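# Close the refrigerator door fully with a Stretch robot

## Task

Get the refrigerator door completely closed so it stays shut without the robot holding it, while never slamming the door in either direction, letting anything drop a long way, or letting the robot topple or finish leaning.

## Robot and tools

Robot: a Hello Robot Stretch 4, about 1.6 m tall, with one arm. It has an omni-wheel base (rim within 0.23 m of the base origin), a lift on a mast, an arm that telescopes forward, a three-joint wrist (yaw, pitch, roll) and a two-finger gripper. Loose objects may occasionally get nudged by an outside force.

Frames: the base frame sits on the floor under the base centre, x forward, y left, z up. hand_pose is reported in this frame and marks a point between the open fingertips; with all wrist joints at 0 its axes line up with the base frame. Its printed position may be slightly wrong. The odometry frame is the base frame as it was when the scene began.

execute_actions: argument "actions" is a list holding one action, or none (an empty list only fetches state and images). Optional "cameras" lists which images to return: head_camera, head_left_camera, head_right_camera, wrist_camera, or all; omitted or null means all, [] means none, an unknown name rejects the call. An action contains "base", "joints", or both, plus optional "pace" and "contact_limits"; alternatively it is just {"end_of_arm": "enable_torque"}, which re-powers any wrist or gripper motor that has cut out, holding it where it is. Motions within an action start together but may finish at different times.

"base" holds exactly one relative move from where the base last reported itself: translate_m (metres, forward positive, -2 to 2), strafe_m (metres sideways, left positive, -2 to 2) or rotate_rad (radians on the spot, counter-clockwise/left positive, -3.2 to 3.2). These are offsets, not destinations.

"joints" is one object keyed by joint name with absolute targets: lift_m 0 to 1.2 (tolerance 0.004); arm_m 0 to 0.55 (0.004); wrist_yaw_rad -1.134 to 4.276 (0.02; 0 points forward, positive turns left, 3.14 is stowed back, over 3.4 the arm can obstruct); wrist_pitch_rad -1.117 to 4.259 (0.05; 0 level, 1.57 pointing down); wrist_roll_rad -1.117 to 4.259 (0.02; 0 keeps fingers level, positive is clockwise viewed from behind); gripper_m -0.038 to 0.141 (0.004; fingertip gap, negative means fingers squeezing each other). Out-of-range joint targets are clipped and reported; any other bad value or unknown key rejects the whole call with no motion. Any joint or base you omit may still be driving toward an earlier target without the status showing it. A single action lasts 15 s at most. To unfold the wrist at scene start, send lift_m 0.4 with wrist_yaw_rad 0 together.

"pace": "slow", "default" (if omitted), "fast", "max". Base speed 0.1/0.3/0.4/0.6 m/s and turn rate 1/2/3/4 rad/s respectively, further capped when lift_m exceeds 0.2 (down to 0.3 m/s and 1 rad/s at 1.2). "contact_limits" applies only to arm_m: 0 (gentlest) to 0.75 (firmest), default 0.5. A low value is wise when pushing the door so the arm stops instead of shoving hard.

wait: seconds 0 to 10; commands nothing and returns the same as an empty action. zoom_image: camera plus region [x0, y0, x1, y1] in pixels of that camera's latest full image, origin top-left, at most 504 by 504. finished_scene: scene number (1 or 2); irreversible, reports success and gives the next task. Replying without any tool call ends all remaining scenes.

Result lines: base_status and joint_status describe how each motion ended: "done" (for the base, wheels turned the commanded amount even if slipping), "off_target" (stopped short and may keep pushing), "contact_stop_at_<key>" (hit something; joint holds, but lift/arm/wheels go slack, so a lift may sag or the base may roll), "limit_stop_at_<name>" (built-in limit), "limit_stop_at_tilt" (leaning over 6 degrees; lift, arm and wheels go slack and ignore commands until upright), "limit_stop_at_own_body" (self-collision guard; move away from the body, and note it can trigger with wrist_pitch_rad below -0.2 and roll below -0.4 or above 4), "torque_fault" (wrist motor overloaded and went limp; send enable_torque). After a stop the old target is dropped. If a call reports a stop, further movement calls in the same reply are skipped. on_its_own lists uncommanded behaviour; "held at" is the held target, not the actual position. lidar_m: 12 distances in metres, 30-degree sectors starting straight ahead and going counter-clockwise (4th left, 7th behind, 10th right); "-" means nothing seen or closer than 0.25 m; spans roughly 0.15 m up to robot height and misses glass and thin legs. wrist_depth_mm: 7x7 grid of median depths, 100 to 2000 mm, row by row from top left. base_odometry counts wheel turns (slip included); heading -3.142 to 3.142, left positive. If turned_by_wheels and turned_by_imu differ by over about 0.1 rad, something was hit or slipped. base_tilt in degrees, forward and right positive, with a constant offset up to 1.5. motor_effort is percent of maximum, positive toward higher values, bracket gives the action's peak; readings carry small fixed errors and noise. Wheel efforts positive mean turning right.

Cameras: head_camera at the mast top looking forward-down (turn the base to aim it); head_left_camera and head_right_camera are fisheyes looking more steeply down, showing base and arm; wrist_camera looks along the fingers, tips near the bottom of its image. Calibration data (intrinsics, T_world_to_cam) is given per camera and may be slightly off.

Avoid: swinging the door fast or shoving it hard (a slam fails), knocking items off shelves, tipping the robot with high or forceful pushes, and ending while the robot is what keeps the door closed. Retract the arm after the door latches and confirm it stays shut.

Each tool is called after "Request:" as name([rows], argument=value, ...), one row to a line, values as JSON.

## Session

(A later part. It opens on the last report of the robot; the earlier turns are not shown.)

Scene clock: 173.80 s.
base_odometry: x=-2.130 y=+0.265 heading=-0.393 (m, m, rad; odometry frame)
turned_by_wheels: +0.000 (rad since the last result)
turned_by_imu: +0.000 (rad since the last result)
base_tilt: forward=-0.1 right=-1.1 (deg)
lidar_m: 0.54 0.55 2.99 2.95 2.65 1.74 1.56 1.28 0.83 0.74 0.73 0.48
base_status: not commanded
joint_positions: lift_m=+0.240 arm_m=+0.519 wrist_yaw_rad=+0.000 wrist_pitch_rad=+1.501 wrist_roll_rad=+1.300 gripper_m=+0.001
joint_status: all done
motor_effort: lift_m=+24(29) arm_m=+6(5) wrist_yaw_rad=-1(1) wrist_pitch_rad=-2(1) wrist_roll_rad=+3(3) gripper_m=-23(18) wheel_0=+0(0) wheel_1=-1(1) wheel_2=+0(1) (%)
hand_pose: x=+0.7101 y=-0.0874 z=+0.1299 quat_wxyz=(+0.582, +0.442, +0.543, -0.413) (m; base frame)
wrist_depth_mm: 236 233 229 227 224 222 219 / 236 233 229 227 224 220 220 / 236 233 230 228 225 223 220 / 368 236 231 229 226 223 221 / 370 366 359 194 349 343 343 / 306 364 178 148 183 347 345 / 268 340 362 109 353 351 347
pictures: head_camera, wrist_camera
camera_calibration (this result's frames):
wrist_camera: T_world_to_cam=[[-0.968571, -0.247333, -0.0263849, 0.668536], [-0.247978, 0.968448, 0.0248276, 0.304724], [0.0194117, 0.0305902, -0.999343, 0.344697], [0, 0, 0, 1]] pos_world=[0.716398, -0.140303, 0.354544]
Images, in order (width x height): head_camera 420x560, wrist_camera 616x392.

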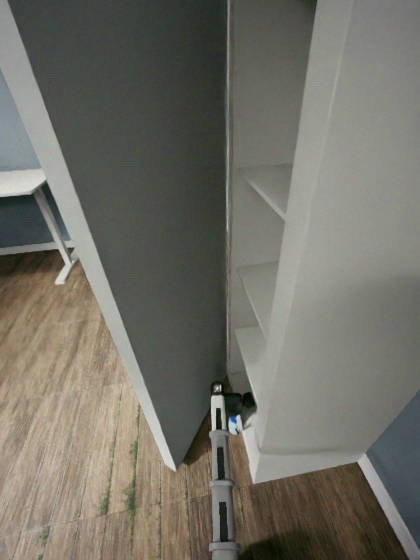

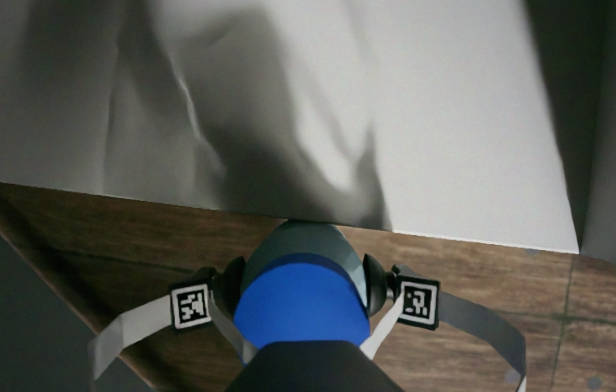

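Request:
execute_actions([
  {"base":{"strafe_m":0.085},"pace":"slow"},
], cameras=[])

Request:
execute_actions([
  {"base":{"translate_m":-0.3},"joints":{"arm_m":0.15}},
], cameras=["head_camera"])

Request:
execute_actions([
  {"joints":{"lift_m":0.192},"pace":"slow"},
], cameras=[])

Request:
execute_actions([
  {"joints":{"gripper_m":0.11}},
], cameras=[])

Request:
execute_actions([
  {"joints":{"lift_m":0.45}},
])

Scene clock: 181.80 s.
base_odometry: x=-2.097 y=+0.343 heading=-0.393 (m, m, rad; odometry frame)
turned_by_wheels: +0.000 (rad since the last result)
turned_by_imu: +0.002 (rad since the last result)
base_tilt: forward=-0.1 right=-1.0 (deg)
lidar_m: 0.52 0.52 2.97 2.87 2.69 1.74 1.58 1.42 0.92 0.81 0.72 0.49
base_status: done
joint_positions: lift_m=+0.240 arm_m=+0.519 wrist_yaw_rad=+0.000 wrist_pitch_rad=+1.501 wrist_roll_rad=+1.300 gripper_m=+0.001
joint_status: not commanded
motor_effort: lift_m=+24(24) arm_m=+6(6) wrist_yaw_rad=-1(1) wrist_pitch_rad=-2(2) wrist_roll_rad=+2(3) gripper_m=-25(20) wheel_0=-1(5) wheel_1=+1(5) wheel_2=+0(1) (%)
hand_pose: x=+0.7101 y=-0.0874 z=+0.1299 quat_wxyz=(+0.582, +0.442, +0.543, -0.413) (m; base frame)
wrist_depth_mm: 235 231 229 226 224 221 219 / 327 286 258 233 225 222 219 / 368 364 359 355 349 345 309 / 291 366 359 355 351 349 343 / 240 364 362 193 349 347 345 / 206 230 178 148 183 347 345 / 180 213 272 108 353 347 345
pictures: none
No camera images: the call's "cameras" was empty. Leave "cameras" out to get every camera's image.

Scene clock: 184.27 s.
base_odometry: x=-2.374 y=+0.458 heading=-0.393 (m, m, rad; odometry frame)
turned_by_wheels: +0.000 (rad since the last result)
turned_by_imu: +0.000 (rad since the last result)
base_tilt: forward=+0.0 right=-1.0 (deg)
lidar_m: 0.82 2.79 3.13 2.83 2.20 1.44 1.28 1.30 0.95 0.87 0.88 0.79
base_status: done
joint_positions: lift_m=+0.240 arm_m=+0.151 wrist_yaw_rad=+0.000 wrist_pitch_rad=+1.501 wrist_roll_rad=+1.300 gripper_m=+0.001
joint_status: all done
motor_effort: lift_m=+24(24) arm_m=-6(6) wrist_yaw_rad=+0(1) wrist_pitch_rad=-2(3) wrist_roll_rad=+3(2) gripper_m=-19(21) wheel_0=-1(1) wheel_1=+0(7) wheel_2=-1(9) (%)
hand_pose: x=+0.3420 y=-0.0874 z=+0.1300 quat_wxyz=(+0.582, +0.443, +0.543, -0.413) (m; base frame)
wrist_depth_mm: 366 362 357 353 351 345 342 / 368 366 359 353 349 345 342 / 370 366 362 355 353 347 345 / 373 364 362 355 353 349 343 / 370 366 362 193 351 349 309 / 373 366 178 148 183 291 253 / 375 366 366 109 355 291 215
pictures: head_camera
Images, in order (width x height): head_camera 420x560.

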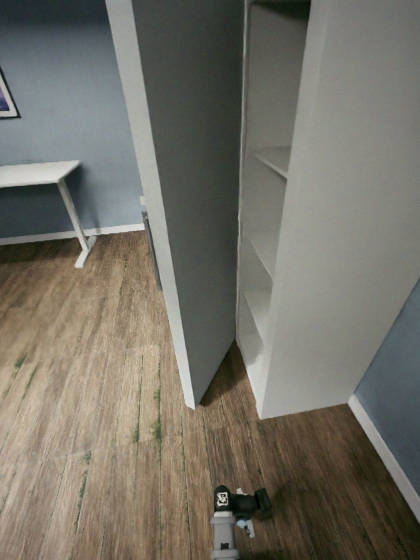

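Scene clock: 185.53 s.
base_odometry: x=-2.374 y=+0.458 heading=-0.393 (m, m, rad; odometry frame)
turned_by_wheels: +0.000 (rad since the last result)
turned_by_imu: +0.000 (rad since the last result)
base_tilt: forward=-0.1 right=-1.0 (deg)
lidar_m: 0.80 2.79 3.12 2.83 2.19 1.44 1.30 1.31 0.96 0.87 0.90 0.79
base_status: not commanded
joint_positions: lift_m=+0.192 arm_m=+0.151 wrist_yaw_rad=+0.000 wrist_pitch_rad=+1.501 wrist_roll_rad=+1.300 gripper_m=+0.001
joint_status: all done
motor_effort: lift_m=+16(23) arm_m=-6(6) wrist_yaw_rad=+0(0) wrist_pitch_rad=-2(3) wrist_roll_rad=+2(2) gripper_m=-25(20) wheel_0=-1(1) wheel_1=+0(0) wheel_2=-1(1) (%)
hand_pose: x=+0.3420 y=-0.0874 z=+0.0827 quat_wxyz=(+0.582, +0.443, +0.543, -0.413) (m; base frame)
wrist_depth_mm: 319 314 310 307 303 300 297 / 319 317 312 307 304 301 296 / 320 315 312 309 304 301 298 / 320 317 312 310 304 303 300 / 324 319 314 193 306 303 298 / 324 319 179 148 183 273 255 / 324 319 317 109 307 287 236
pictures: none
No camera images: the call's "cameras" was empty. Leave "cameras" out to get every camera's image.

Scene clock: 187.47 s.
base_odometry: x=-2.374 y=+0.458 heading=-0.393 (m, m, rad; odometry frame)
turned_by_wheels: +0.000 (rad since the last result)
turned_by_imu: +0.001 (rad since the last result)
base_tilt: forward=-0.1 right=-1.0 (deg)
lidar_m: 0.80 2.81 3.11 2.84 2.22 1.42 1.27 1.31 0.97 0.86 0.89 0.79
base_status: not commanded
joint_positions: lift_m=+0.192 arm_m=+0.151 wrist_yaw_rad=+0.000 wrist_pitch_rad=+1.499 wrist_roll_rad=+1.300 gripper_m=+0.110
joint_status: all done
motor_effort: lift_m=+16(15) arm_m=-6(6) wrist_yaw_rad=-1(1) wrist_pitch_rad=+3(7) wrist_roll_rad=+3(2) gripper_m=+0(24) wheel_0=-1(1) wheel_1=+0(0) wheel_2=+0(1) (%)
hand_pose: x=+0.3426 y=-0.0874 z=+0.0827 quat_wxyz=(+0.583, +0.443, +0.543, -0.412) (m; base frame)
wrist_depth_mm: 319 315 310 307 304 301 297 / 320 317 312 309 306 300 297 / 324 319 315 310 306 301 298 / 324 319 314 309 307 304 300 / 324 319 314 209 306 301 298 / 324 320 195 167 201 303 256 / 327 322 317 109 307 262 236
pictures: none
No camera images: the call's "cameras" was empty. Leave "cameras" out to get every camera's image.

Scene clock: 189.60 s.
base_odometry: x=-2.374 y=+0.458 heading=-0.393 (m, m, rad; odometry frame)
turned_by_wheels: +0.000 (rad since the last result)
turned_by_imu: +0.001 (rad since the last result)
base_tilt: forward=-0.1 right=-1.0 (deg)
lidar_m: 0.79 2.80 3.11 2.83 2.19 1.43 1.29 1.31 0.97 0.86 0.89 0.33
base_status: not commanded
joint_positions: lift_m=+0.450 arm_m=+0.151 wrist_yaw_rad=+0.000 wrist_pitch_rad=+1.500 wrist_roll_rad=+1.300 gripper_m=+0.110
joint_status: all done
motor_effort: lift_m=+23(23) arm_m=-6(6) wrist_yaw_rad=-1(1) wrist_pitch_rad=+2(3) wrist_roll_rad=+2(1) gripper_m=+4(1) wheel_0=-1(1) wheel_1=+0(0) wheel_2=+0(0) (%)
hand_pose: x=+0.3425 y=-0.0874 z=+0.3401 quat_wxyz=(+0.583, +0.443, +0.543, -0.412) (m; base frame)
wrist_depth_mm: 530 580 569 569 554 554 544 / 591 580 574 564 559 554 544 / 591 580 574 569 559 554 549 / 585 580 580 569 564 549 544 / 591 585 574 569 564 397 345 / 591 585 574 569 404 345 343 / 603 591 574 109 433 347 342
pictures: head_camera, head_left_camera, head_right_camera, wrist_camera
camera_calibration (this result's frames):
wrist_camera: T_world_to_cam=[[-0.968549, -0.247299, -0.0274912, 0.318407], [-0.247972, 0.968456, 0.0245566, 0.208439], [0.0205512, 0.0306013, -0.99932, 0.561452], [0, 0, 0, 1]] pos_world=[0.348541, -0.140303, 0.564705]
Images, in order (width x height): head_camera 420x560, head_left_camera 420x672, head_right_camera 420x672, wrist_camera 616x392.

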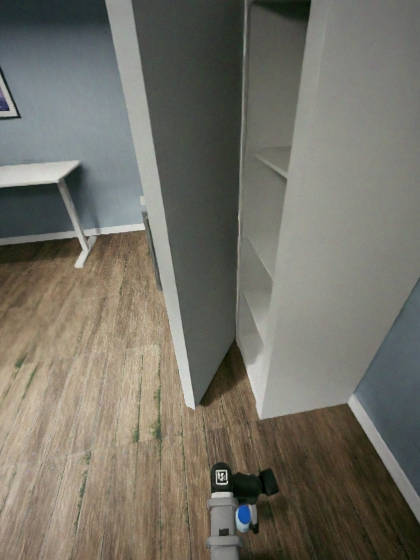

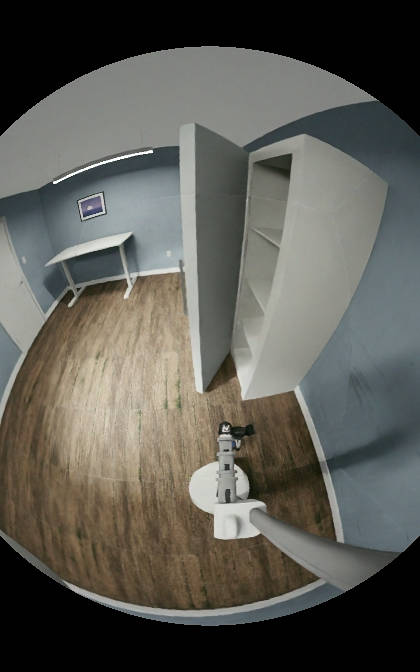

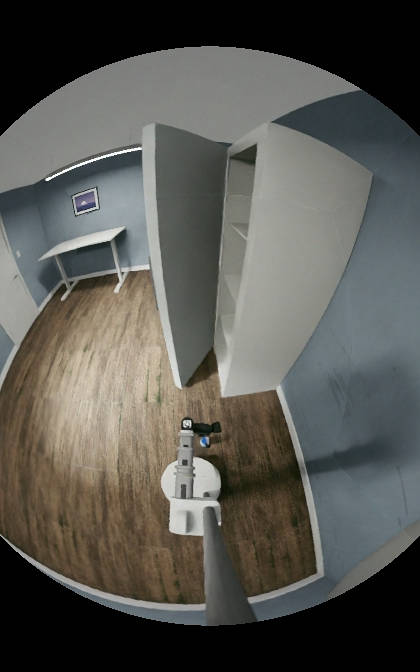

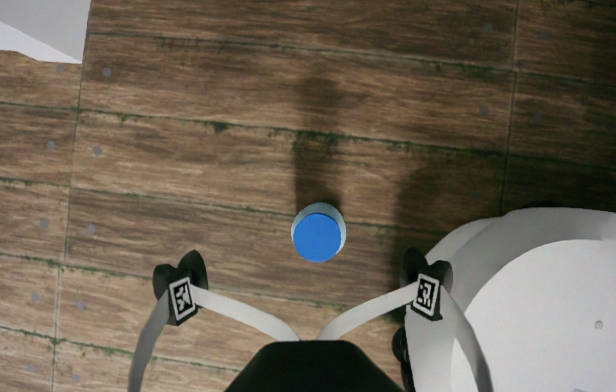

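Request:
execute_actions([
  {"base":{"strafe_m":0.95},"joints":{"lift_m":0.5,"arm_m":0}},
], cameras=[])

Request:
execute_actions([
  {"base":{"translate_m":1.0},"joints":{"wrist_pitch_rad":0,"wrist_roll_rad":0,"gripper_m":0.0}},
], cameras=[])

Request:
execute_actions([
  {"base":{"rotate_rad":-1.75}},
])

Scene clock: 200.73 s.
base_odometry: x=-2.010 y=+1.336 heading=-0.393 (m, m, rad; odometry frame)
turned_by_wheels: +0.000 (rad since the last result)
turned_by_imu: +0.003 (rad since the last result)
base_tilt: forward=+0.0 right=-0.9 (deg)
lidar_m: 2.48 2.52 2.06 1.88 1.94 1.57 1.41 1.45 1.78 1.80 1.06 1.13
base_status: done
joint_positions: lift_m=+0.500 arm_m=+0.002 wrist_yaw_rad=+0.000 wrist_pitch_rad=+1.500 wrist_roll_rad=+1.300 gripper_m=+0.110
joint_status: all done
motor_effort: lift_m=+21(24) arm_m=-6(10) wrist_yaw_rad=+0(2) wrist_pitch_rad=+0(2) wrist_roll_rad=+2(2) gripper_m=+1(0) wheel_0=+2(9) wheel_1=-1(9) wheel_2=+0(0) (%)
hand_pose: x=+0.1931 y=-0.0874 z=+0.3902 quat_wxyz=(+0.582, +0.443, +0.543, -0.412) (m; base frame)
wrist_depth_mm: 640 627 621 615 609 597 597 / 640 634 627 615 609 597 591 / 647 640 621 621 603 603 591 / 647 640 627 615 415 402 591 / 647 640 627 488 402 397 394 / 647 640 627 407 402 397 392 / 654 640 634 109 402 399 394
pictures: none
No camera images: the call's "cameras" was empty. Leave "cameras" out to get every camera's image.

Scene clock: 205.53 s.
base_odometry: x=-1.086 y=+0.953 heading=-0.393 (m, m, rad; odometry frame)
turned_by_wheels: +0.000 (rad since the last result)
turned_by_imu: +0.003 (rad since the last result)
base_tilt: forward=-0.2 right=-1.0 (deg)
lidar_m: 1.53 1.51 1.95 2.01 2.06 2.60 2.42 2.45 1.19 0.72 1.00 2.13
base_status: done
joint_positions: lift_m=+0.500 arm_m=+0.002 wrist_yaw_rad=+0.000 wrist_pitch_rad=+0.003 wrist_roll_rad=+0.000 gripper_m=+0.000
joint_status: all done
motor_effort: lift_m=+22(22) arm_m=-6(6) wrist_yaw_rad=+0(0) wrist_pitch_rad=-7(10) wrist_roll_rad=+1(4) gripper_m=-4(3) wheel_0=+0(5) wheel_1=+0(5) wheel_2=+2(9) (%)
hand_pose: x=+0.4612 y=-0.0874 z=+0.6772 quat_wxyz=(+1.000, +0.000, +0.001, +0.000) (m; base frame)
wrist_depth_mm: 1863 1983 - - - - 1863 / 1863 1921 - - - - 1863 / 1464 1921 - - - - 1863 / 1921 1983 - - - - 1921 / 1921 1983 - - - - 1808 / 1863 1921 188 196 186 - 1863 / 1537 1499 1537 108 1537 1537 1537
pictures: none
No camera images: the call's "cameras" was empty. Leave "cameras" out to get every camera's image.

Scene clock: 207.70 s.
base_odometry: x=-1.086 y=+0.953 heading=-2.143 (m, m, rad; odometry frame)
turned_by_wheels: -1.750 (rad since the last result)
turned_by_imu: -1.715 (rad since the last result)
base_tilt: forward=-0.1 right=-1.0 (deg)
lidar_m: 0.71 0.86 1.93 2.35 1.51 1.73 2.04 2.03 2.31 2.41 2.39 1.18
base_status: done
joint_positions: lift_m=+0.500 arm_m=+0.002 wrist_yaw_rad=+0.000 wrist_pitch_rad=+0.003 wrist_roll_rad=+0.000 gripper_m=+0.000
joint_status: not commanded
motor_effort: lift_m=+22(22) arm_m=-6(6) wrist_yaw_rad=+0(0) wrist_pitch_rad=-8(7) wrist_roll_rad=+1(1) gripper_m=-3(2) wheel_0=+2(7) wheel_1=+1(8) wheel_2=-2(5) (%)
hand_pose: x=+0.4612 y=-0.0874 z=+0.6772 quat_wxyz=(+1.000, +0.000, +0.001, +0.000) (m; base frame)
wrist_depth_mm: 627 580 544 1576 1756 1983 - / 621 585 549 1661 1756 1921 - / 634 585 554 1661 1708 1983 - / 640 591 554 1618 1756 1983 - / 640 591 554 1618 1756 1983 - / 647 597 188 195 185 1983 - / 647 597 554 108 1537 1537 1537
pictures: head_camera, head_left_camera, head_right_camera, wrist_camera
camera_calibration (this result's frames):
wrist_camera: T_world_to_cam=[[-0.0414258, -0.998913, -0.0213761, -0.0547846], [-0.0448449, 0.0232318, -0.998724, 0.746237], [0.998135, -0.0404144, -0.0457585, -0.206937], [0, 0, 0, 1]] pos_world=[0.237746, -0.0804247, 0.734645]
Images, in order (width x height): head_camera 420x560, head_left_camera 420x672, head_right_camera 420x672, wrist_camera 616x392.

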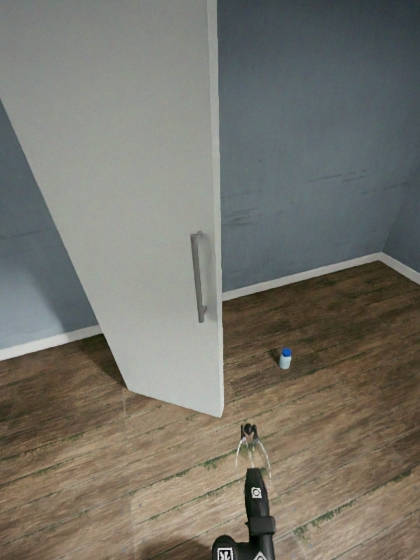

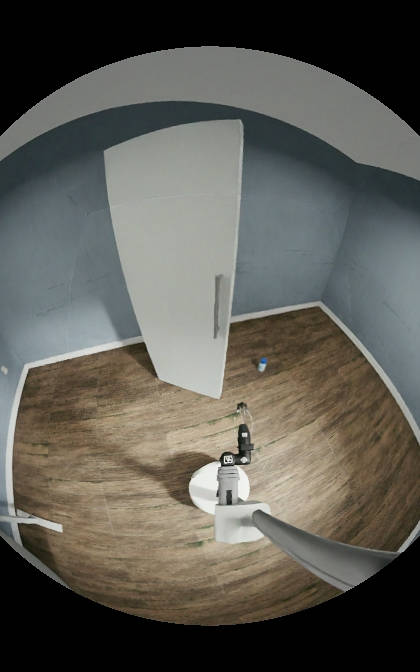

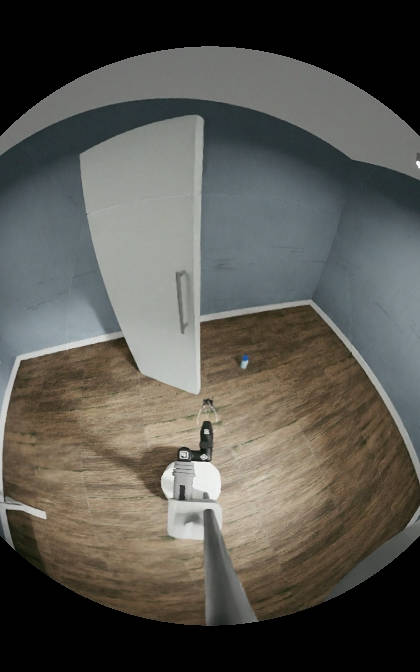

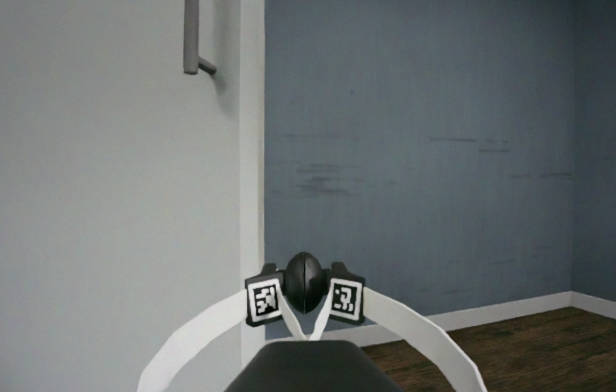

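Request:
execute_actions([
  {"base":{"rotate_rad":0.3}},
], cameras=[])

Request:
execute_actions([
  {"base":{"strafe_m":0.06},"joints":{"arm_m":0.2}},
], cameras=["wrist_camera"])

Request:
execute_actions([
  {"joints":{"arm_m":0.5},"pace":"slow","contact_limits":{"arm_m":0.3}},
])

Scene clock: 215.70 s.
base_odometry: x=-1.086 y=+0.953 heading=-1.843 (m, m, rad; odometry frame)
turned_by_wheels: +0.300 (rad since the last result)
turned_by_imu: +0.295 (rad since the last result)
base_tilt: forward=-0.1 right=-1.1 (deg)
lidar_m: 0.70 1.75 2.38 1.52 1.56 2.15 2.03 2.10 2.50 2.41 2.44 0.75
base_status: done
joint_positions: lift_m=+0.500 arm_m=+0.002 wrist_yaw_rad=+0.000 wrist_pitch_rad=+0.003 wrist_roll_rad=+0.000 gripper_m=+0.000
joint_status: not commanded
motor_effort: lift_m=+22(22) arm_m=-6(6) wrist_yaw_rad=+0(0) wrist_pitch_rad=-7(7) wrist_roll_rad=+1(1) gripper_m=-2(4) wheel_0=+1(6) wheel_1=+0(6) wheel_2=-1(5) (%)
hand_pose: x=+0.4612 y=-0.0874 z=+0.6772 quat_wxyz=(+1.000, +0.000, +0.001, +0.000) (m; base frame)
wrist_depth_mm: 1397 1397 699 585 517 1499 1537 / 1397 1464 691 597 535 1537 1537 / 1430 1430 691 591 535 1537 1537 / 1464 1430 699 597 535 1576 1537 / 1430 1430 707 574 539 1499 1537 / 1397 1430 188 196 186 1576 1537 / 1430 1464 691 109 535 1537 1537
pictures: none
No camera images: the call's "cameras" was empty. Leave "cameras" out to get every camera's image.

Scene clock: 217.40 s.
base_odometry: x=-1.029 y=+0.937 heading=-1.843 (m, m, rad; odometry frame)
turned_by_wheels: +0.000 (rad since the last result)
turned_by_imu: +0.001 (rad since the last result)
base_tilt: forward=-0.1 right=-1.0 (deg)
lidar_m: 0.80 1.74 2.34 1.46 1.48 2.11 2.03 2.09 2.57 2.46 2.43 0.72
base_status: done
joint_positions: lift_m=+0.500 arm_m=+0.199 wrist_yaw_rad=+0.000 wrist_pitch_rad=+0.003 wrist_roll_rad=+0.000 gripper_m=+0.000
joint_status: all done
motor_effort: lift_m=+22(21) arm_m=+6(4) wrist_yaw_rad=+0(0) wrist_pitch_rad=-7(7) wrist_roll_rad=+1(1) gripper_m=-6(3) wheel_0=+2(6) wheel_1=+0(7) wheel_2=-1(1) (%)
hand_pose: x=+0.6583 y=-0.0874 z=+0.6773 quat_wxyz=(+1.000, +0.000, +0.001, +0.000) (m; base frame)
wrist_depth_mm: 1205 1255 517 439 379 338 1308 / 1229 634 525 439 384 338 1336 / 1255 634 525 442 387 340 1366 / 1255 634 525 445 387 342 1336 / 1255 1255 530 430 392 342 1336 / 1229 1255 187 196 186 343 1336 / 1255 1255 521 109 384 330 1336
pictures: wrist_camera
camera_calibration (this result's frames):
wrist_camera: T_world_to_cam=[[-0.0412979, -0.998919, -0.0213453, -0.0466888], [-0.0445796, 0.0231845, -0.998737, 0.754982], [0.998152, -0.0402942, -0.0454889, -0.403836], [0, 0, 0, 1]] pos_world=[0.434818, -0.0804144, 0.734662]
Images, in order (width x height): wrist_camera 616x392.

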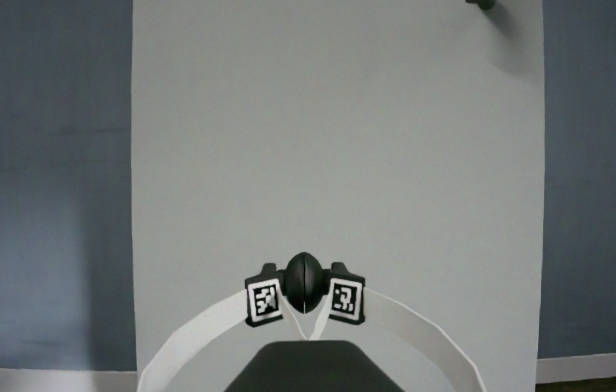

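Scene clock: 221.67 s.
base_odometry: x=-1.029 y=+0.937 heading=-1.842 (m, m, rad; odometry frame)
turned_by_wheels: +0.000 (rad since the last result)
turned_by_imu: +0.001 (rad since the last result)
base_tilt: forward=-0.1 right=-1.0 (deg)
lidar_m: 1.05 1.75 2.36 1.46 1.51 2.11 2.04 2.08 2.58 2.46 2.42 1.08
base_status: not commanded
joint_positions: lift_m=+0.500 arm_m=+0.499 wrist_yaw_rad=+0.000 wrist_pitch_rad=+0.002 wrist_roll_rad=+0.000 gripper_m=+0.000
joint_status: all done
motor_effort: lift_m=+22(22) arm_m=+6(11) wrist_yaw_rad=+1(5) wrist_pitch_rad=-7(6) wrist_roll_rad=+1(1) gripper_m=-4(3) wheel_0=+2(5) wheel_1=+2(3) wheel_2=-2(2) (%)
contact_limits: arm_m 0.3
hand_pose: x=+0.9582 y=-0.0875 z=+0.6773 quat_wxyz=(+1.000, +0.000, +0.001, +0.000) (m; base frame)
wrist_depth_mm: 334 340 343 347 349 357 359 / 334 342 343 349 353 357 362 / 338 343 345 349 355 359 364 / 340 343 345 351 355 362 364 / 342 343 347 351 357 362 366 / 342 343 187 195 186 366 368 / 343 347 351 109 362 368 370
pictures: head_camera, head_left_camera, head_right_camera, wrist_camera
camera_calibration (this result's frames):
wrist_camera: T_world_to_cam=[[-0.0416277, -0.998905, -0.021347, -0.034078], [-0.0445057, 0.0231982, -0.99874, 0.768308], [0.998141, -0.0406251, -0.0454227, -0.703305], [0, 0, 0, 1]] pos_world=[0.734773, -0.0804359, 0.734666]
Images, in order (width x height): head_camera 420x560, head_left_camera 420x672, head_right_camera 420x672, wrist_camera 616x392.

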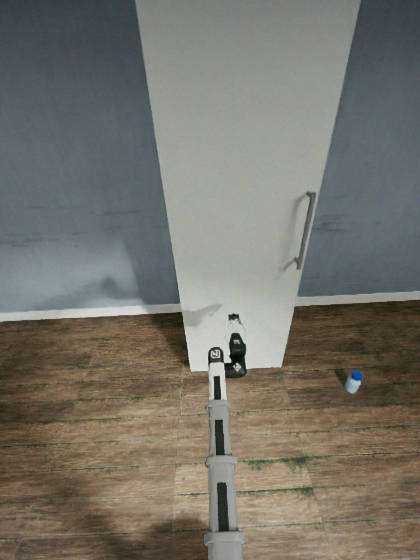

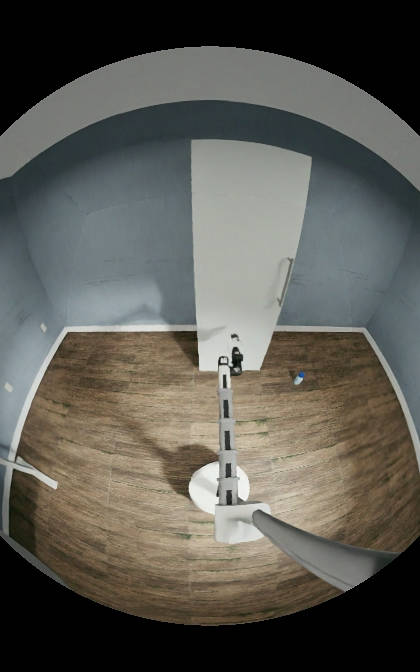

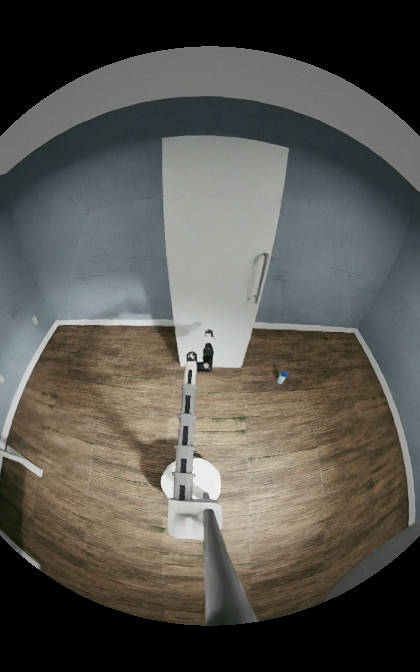

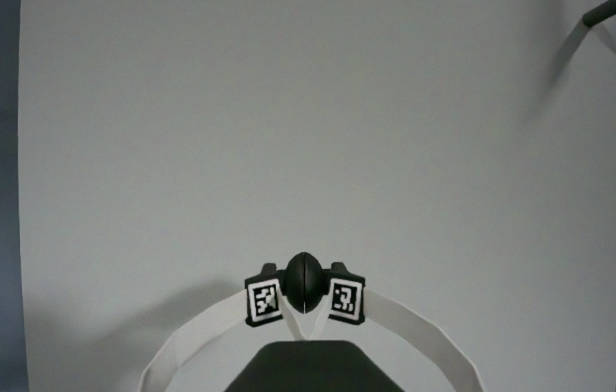

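Request:
execute_actions([
  {"base":{"translate_m":0.2},"joints":{"arm_m":0.36},"pace":"slow"},
], cameras=[])

Request:
execute_actions([
  {"joints":{"arm_m":0.5},"pace":"slow","contact_limits":{"arm_m":0.2}},
], cameras=["wrist_camera"])

Scene clock: 228.83 s.
base_odometry: x=-1.082 y=+0.744 heading=-1.842 (m, m, rad; odometry frame)
turned_by_wheels: +0.000 (rad since the last result)
turned_by_imu: +0.002 (rad since the last result)
base_tilt: forward=-0.1 right=-1.0 (deg)
lidar_m: 0.85 1.54 2.10 1.55 1.51 2.11 2.24 2.33 2.55 2.46 1.07 0.86
base_status: done
joint_positions: lift_m=+0.500 arm_m=+0.361 wrist_yaw_rad=+0.000 wrist_pitch_rad=+0.002 wrist_roll_rad=+0.000 gripper_m=+0.000
joint_status: all done
motor_effort: lift_m=+21(22) arm_m=-6(9) wrist_yaw_rad=+0(0) wrist_pitch_rad=-6(6) wrist_roll_rad=+1(1) gripper_m=-8(5) wheel_0=+1(4) wheel_1=+1(4) wheel_2=+0(6) (%)
hand_pose: x=+0.8205 y=-0.0874 z=+0.6773 quat_wxyz=(+1.000, +0.000, +0.001, +0.000) (m; base frame)
wrist_depth_mm: 274 279 282 285 290 293 296 / 278 279 282 287 290 294 297 / 277 281 285 287 291 296 300 / 279 281 286 289 293 297 301 / 281 283 287 289 294 298 301 / 281 285 188 196 186 300 304 / 283 285 289 108 297 301 306
pictures: none
No camera images: the call's "cameras" was empty. Leave "cameras" out to get every camera's image.

Scene clock: 230.40 s.
base_odometry: x=-1.082 y=+0.745 heading=-1.842 (m, m, rad; odometry frame)
turned_by_wheels: +0.000 (rad since the last result)
turned_by_imu: +0.000 (rad since the last result)
base_tilt: forward=-0.1 right=-1.0 (deg)
lidar_m: 0.85 1.54 2.10 1.58 1.50 2.12 2.22 2.31 2.58 2.46 1.07 0.88
base_status: not commanded
joint_positions: lift_m=+0.500 arm_m=+0.415 wrist_yaw_rad=-0.003 wrist_pitch_rad=+0.002 wrist_roll_rad=+0.000 gripper_m=+0.000
joint_status: arm_m contact_stop (moved +0.054 of +0.139)
on_its_own: arm_m is slack since a contact_stop (your +0.500 is given up)
motor_effort: lift_m=+21(22) arm_m=+0(19) wrist_yaw_rad=+10(34) wrist_pitch_rad=-3(7) wrist_roll_rad=+2(1) gripper_m=-2(5) wheel_0=+3(3) wheel_1=+0(2) wheel_2=-2(9) (%)
contact_limits: arm_m 0.2
hand_pose: x=+0.8738 y=-0.0884 z=+0.6775 quat_wxyz=(+1.000, +0.000, +0.001, -0.002) (m; base frame)
wrist_depth_mm: 224 228 230 233 236 239 242 / 225 228 231 234 236 241 243 / 225 229 232 236 238 242 245 / 227 230 233 236 239 243 245 / 229 231 234 237 240 245 246 / 229 232 189 202 187 246 249 / 230 232 236 108 242 247 249
pictures: wrist_camera
camera_calibration (this result's frames):
wrist_camera: T_world_to_cam=[[-0.0446974, -0.998772, -0.0213771, -0.0357629], [-0.0435583, 0.0233266, -0.998779, 0.764034], [0.998051, -0.0437116, -0.0445474, -0.619852], [0, 0, 0, 1]] pos_world=[0.650325, -0.080636, 0.734723]
Images, in order (width x height): wrist_camera 616x392.

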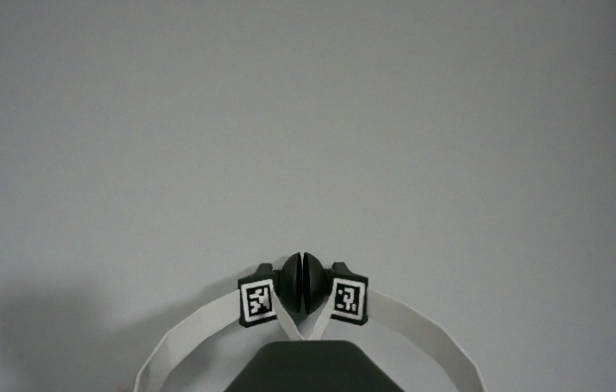

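The door doesn't move any further. I'll back off and check the seam from the handle side.

Request:
execute_actions([
  {"joints":{"arm_m":0.0}},
], cameras=[])

Request:
execute_actions([
  {"base":{"strafe_m":-0.75}},
], cameras=[])

Request:
execute_actions([
  {"base":{"rotate_rad":0.9}},
], cameras=["head_camera","head_left_camera"])

Scene clock: 235.60 s.
base_odometry: x=-1.082 y=+0.744 heading=-1.842 (m, m, rad; odometry frame)
turned_by_wheels: +0.000 (rad since the last result)
turned_by_imu: +0.002 (rad since the last result)
base_tilt: forward=+0.0 right=-1.0 (deg)
lidar_m: 0.84 1.55 2.12 1.56 1.50 2.13 2.22 2.32 2.59 2.46 1.07 0.88
base_status: not commanded
joint_positions: lift_m=+0.500 arm_m=+0.002 wrist_yaw_rad=+0.000 wrist_pitch_rad=+0.003 wrist_roll_rad=+0.000 gripper_m=+0.000
joint_status: all done
motor_effort: lift_m=+21(21) arm_m=-6(8) wrist_yaw_rad=+0(10) wrist_pitch_rad=-6(6) wrist_roll_rad=+2(1) gripper_m=-6(0) wheel_0=+2(3) wheel_1=+0(0) wheel_2=-1(2) (%)
hand_pose: x=+0.4612 y=-0.0874 z=+0.6772 quat_wxyz=(+1.000, +0.000, +0.001, +0.000) (m; base frame)
wrist_depth_mm: 1229 1229 634 640 647 661 1336 / 1229 1229 640 640 661 661 1308 / 1255 1229 640 647 661 668 1336 / 1229 1229 640 654 647 668 1308 / 1229 1255 654 654 661 676 1336 / 1229 1255 187 196 185 1336 1336 / 1281 1281 647 109 668 1308 1336
pictures: none
No camera images: the call's "cameras" was empty. Leave "cameras" out to get every camera's image.

Scene clock: 239.43 s.
base_odometry: x=-1.805 y=+0.946 heading=-1.842 (m, m, rad; odometry frame)
turned_by_wheels: +0.000 (rad since the last result)
turned_by_imu: +0.002 (rad since the last result)
base_tilt: forward=-0.1 right=-1.0 (deg)
lidar_m: 0.73 0.86 1.22 2.24 2.30 2.37 2.24 2.32 1.79 1.70 1.77 1.56
base_status: done
joint_positions: lift_m=+0.500 arm_m=+0.002 wrist_yaw_rad=+0.000 wrist_pitch_rad=+0.003 wrist_roll_rad=+0.000 gripper_m=+0.000
joint_status: not commanded
motor_effort: lift_m=+22(21) arm_m=-6(6) wrist_yaw_rad=+0(0) wrist_pitch_rad=-7(6) wrist_roll_rad=+2(1) gripper_m=-1(6) wheel_0=+0(11) wheel_1=+1(8) wheel_2=+1(1) (%)
hand_pose: x=+0.4612 y=-0.0874 z=+0.6772 quat_wxyz=(+1.000, +0.000, +0.001, +0.000) (m; base frame)
wrist_depth_mm: 621 917 1255 1255 1308 1308 1336 / 634 931 1255 1281 1308 1308 1336 / 634 931 1255 1255 1281 1308 1336 / 634 946 1281 1281 1281 1336 1336 / 640 946 1255 1281 1308 1336 1336 / 634 946 187 195 186 1336 1336 / 647 798 1281 109 1308 1336 1366
pictures: none
No camera images: the call's "cameras" was empty. Leave "cameras" out to get every camera's image.

Scene clock: 241.07 s.
base_odometry: x=-1.805 y=+0.945 heading=-0.942 (m, m, rad; odometry frame)
turned_by_wheels: +0.900 (rad since the last result)
turned_by_imu: +0.883 (rad since the last result)
base_tilt: forward=-0.1 right=-1.0 (deg)
lidar_m: 1.07 2.98 2.21 2.48 2.23 2.25 1.91 1.69 1.72 1.63 0.71 0.88
base_status: done
joint_positions: lift_m=+0.500 arm_m=+0.002 wrist_yaw_rad=+0.000 wrist_pitch_rad=+0.003 wrist_roll_rad=+0.000 gripper_m=+0.000
joint_status: not commanded
motor_effort: lift_m=+21(21) arm_m=-6(6) wrist_yaw_rad=+0(1) wrist_pitch_rad=-6(6) wrist_roll_rad=+1(1) gripper_m=-3(4) wheel_0=-2(5) wheel_1=+0(6) wheel_2=+1(5) (%)
hand_pose: x=+0.4612 y=-0.0874 z=+0.6772 quat_wxyz=(+1.000, +0.000, +0.001, +0.000) (m; base frame)
wrist_depth_mm: - - - 1008 798 654 621 / - - - 1008 788 654 621 / - - - 1025 798 661 621 / - - - 1008 809 668 621 / - - - 946 820 661 634 / - - 188 196 186 668 647 / 1537 1499 1499 108 788 627 661
pictures: head_camera, head_left_camera
Images, in order (width x height): head_camera 420x560, head_left_camera 420x672.

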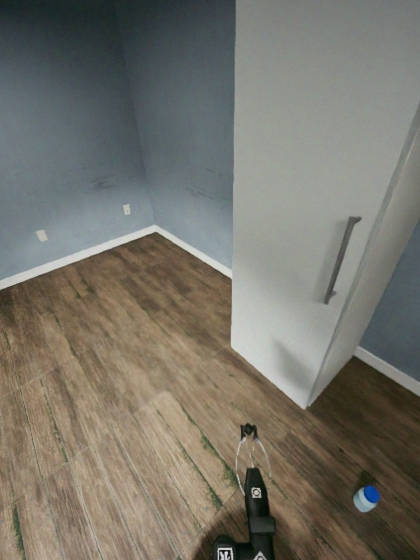

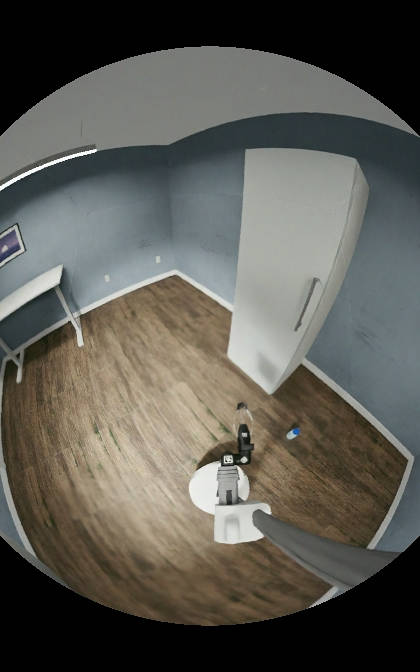

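Request:
zoom_image(camera="head_camera", region=[260,150,420,430])

Region (260, 150, 420, 430) of head_camera's 420x560 image, scaled by 1.800, with more detail than that image has; it fills the left 288 columns of this view, and the rest is white.

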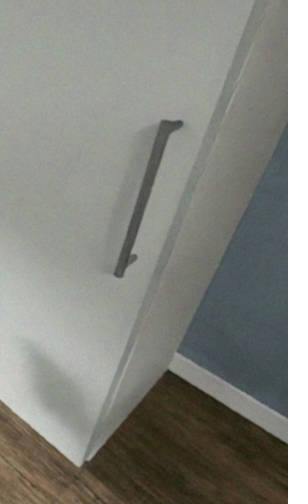

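The door is flush with the body.

Request:
finished_scene(scene=1)

The scene is finished: the task was done.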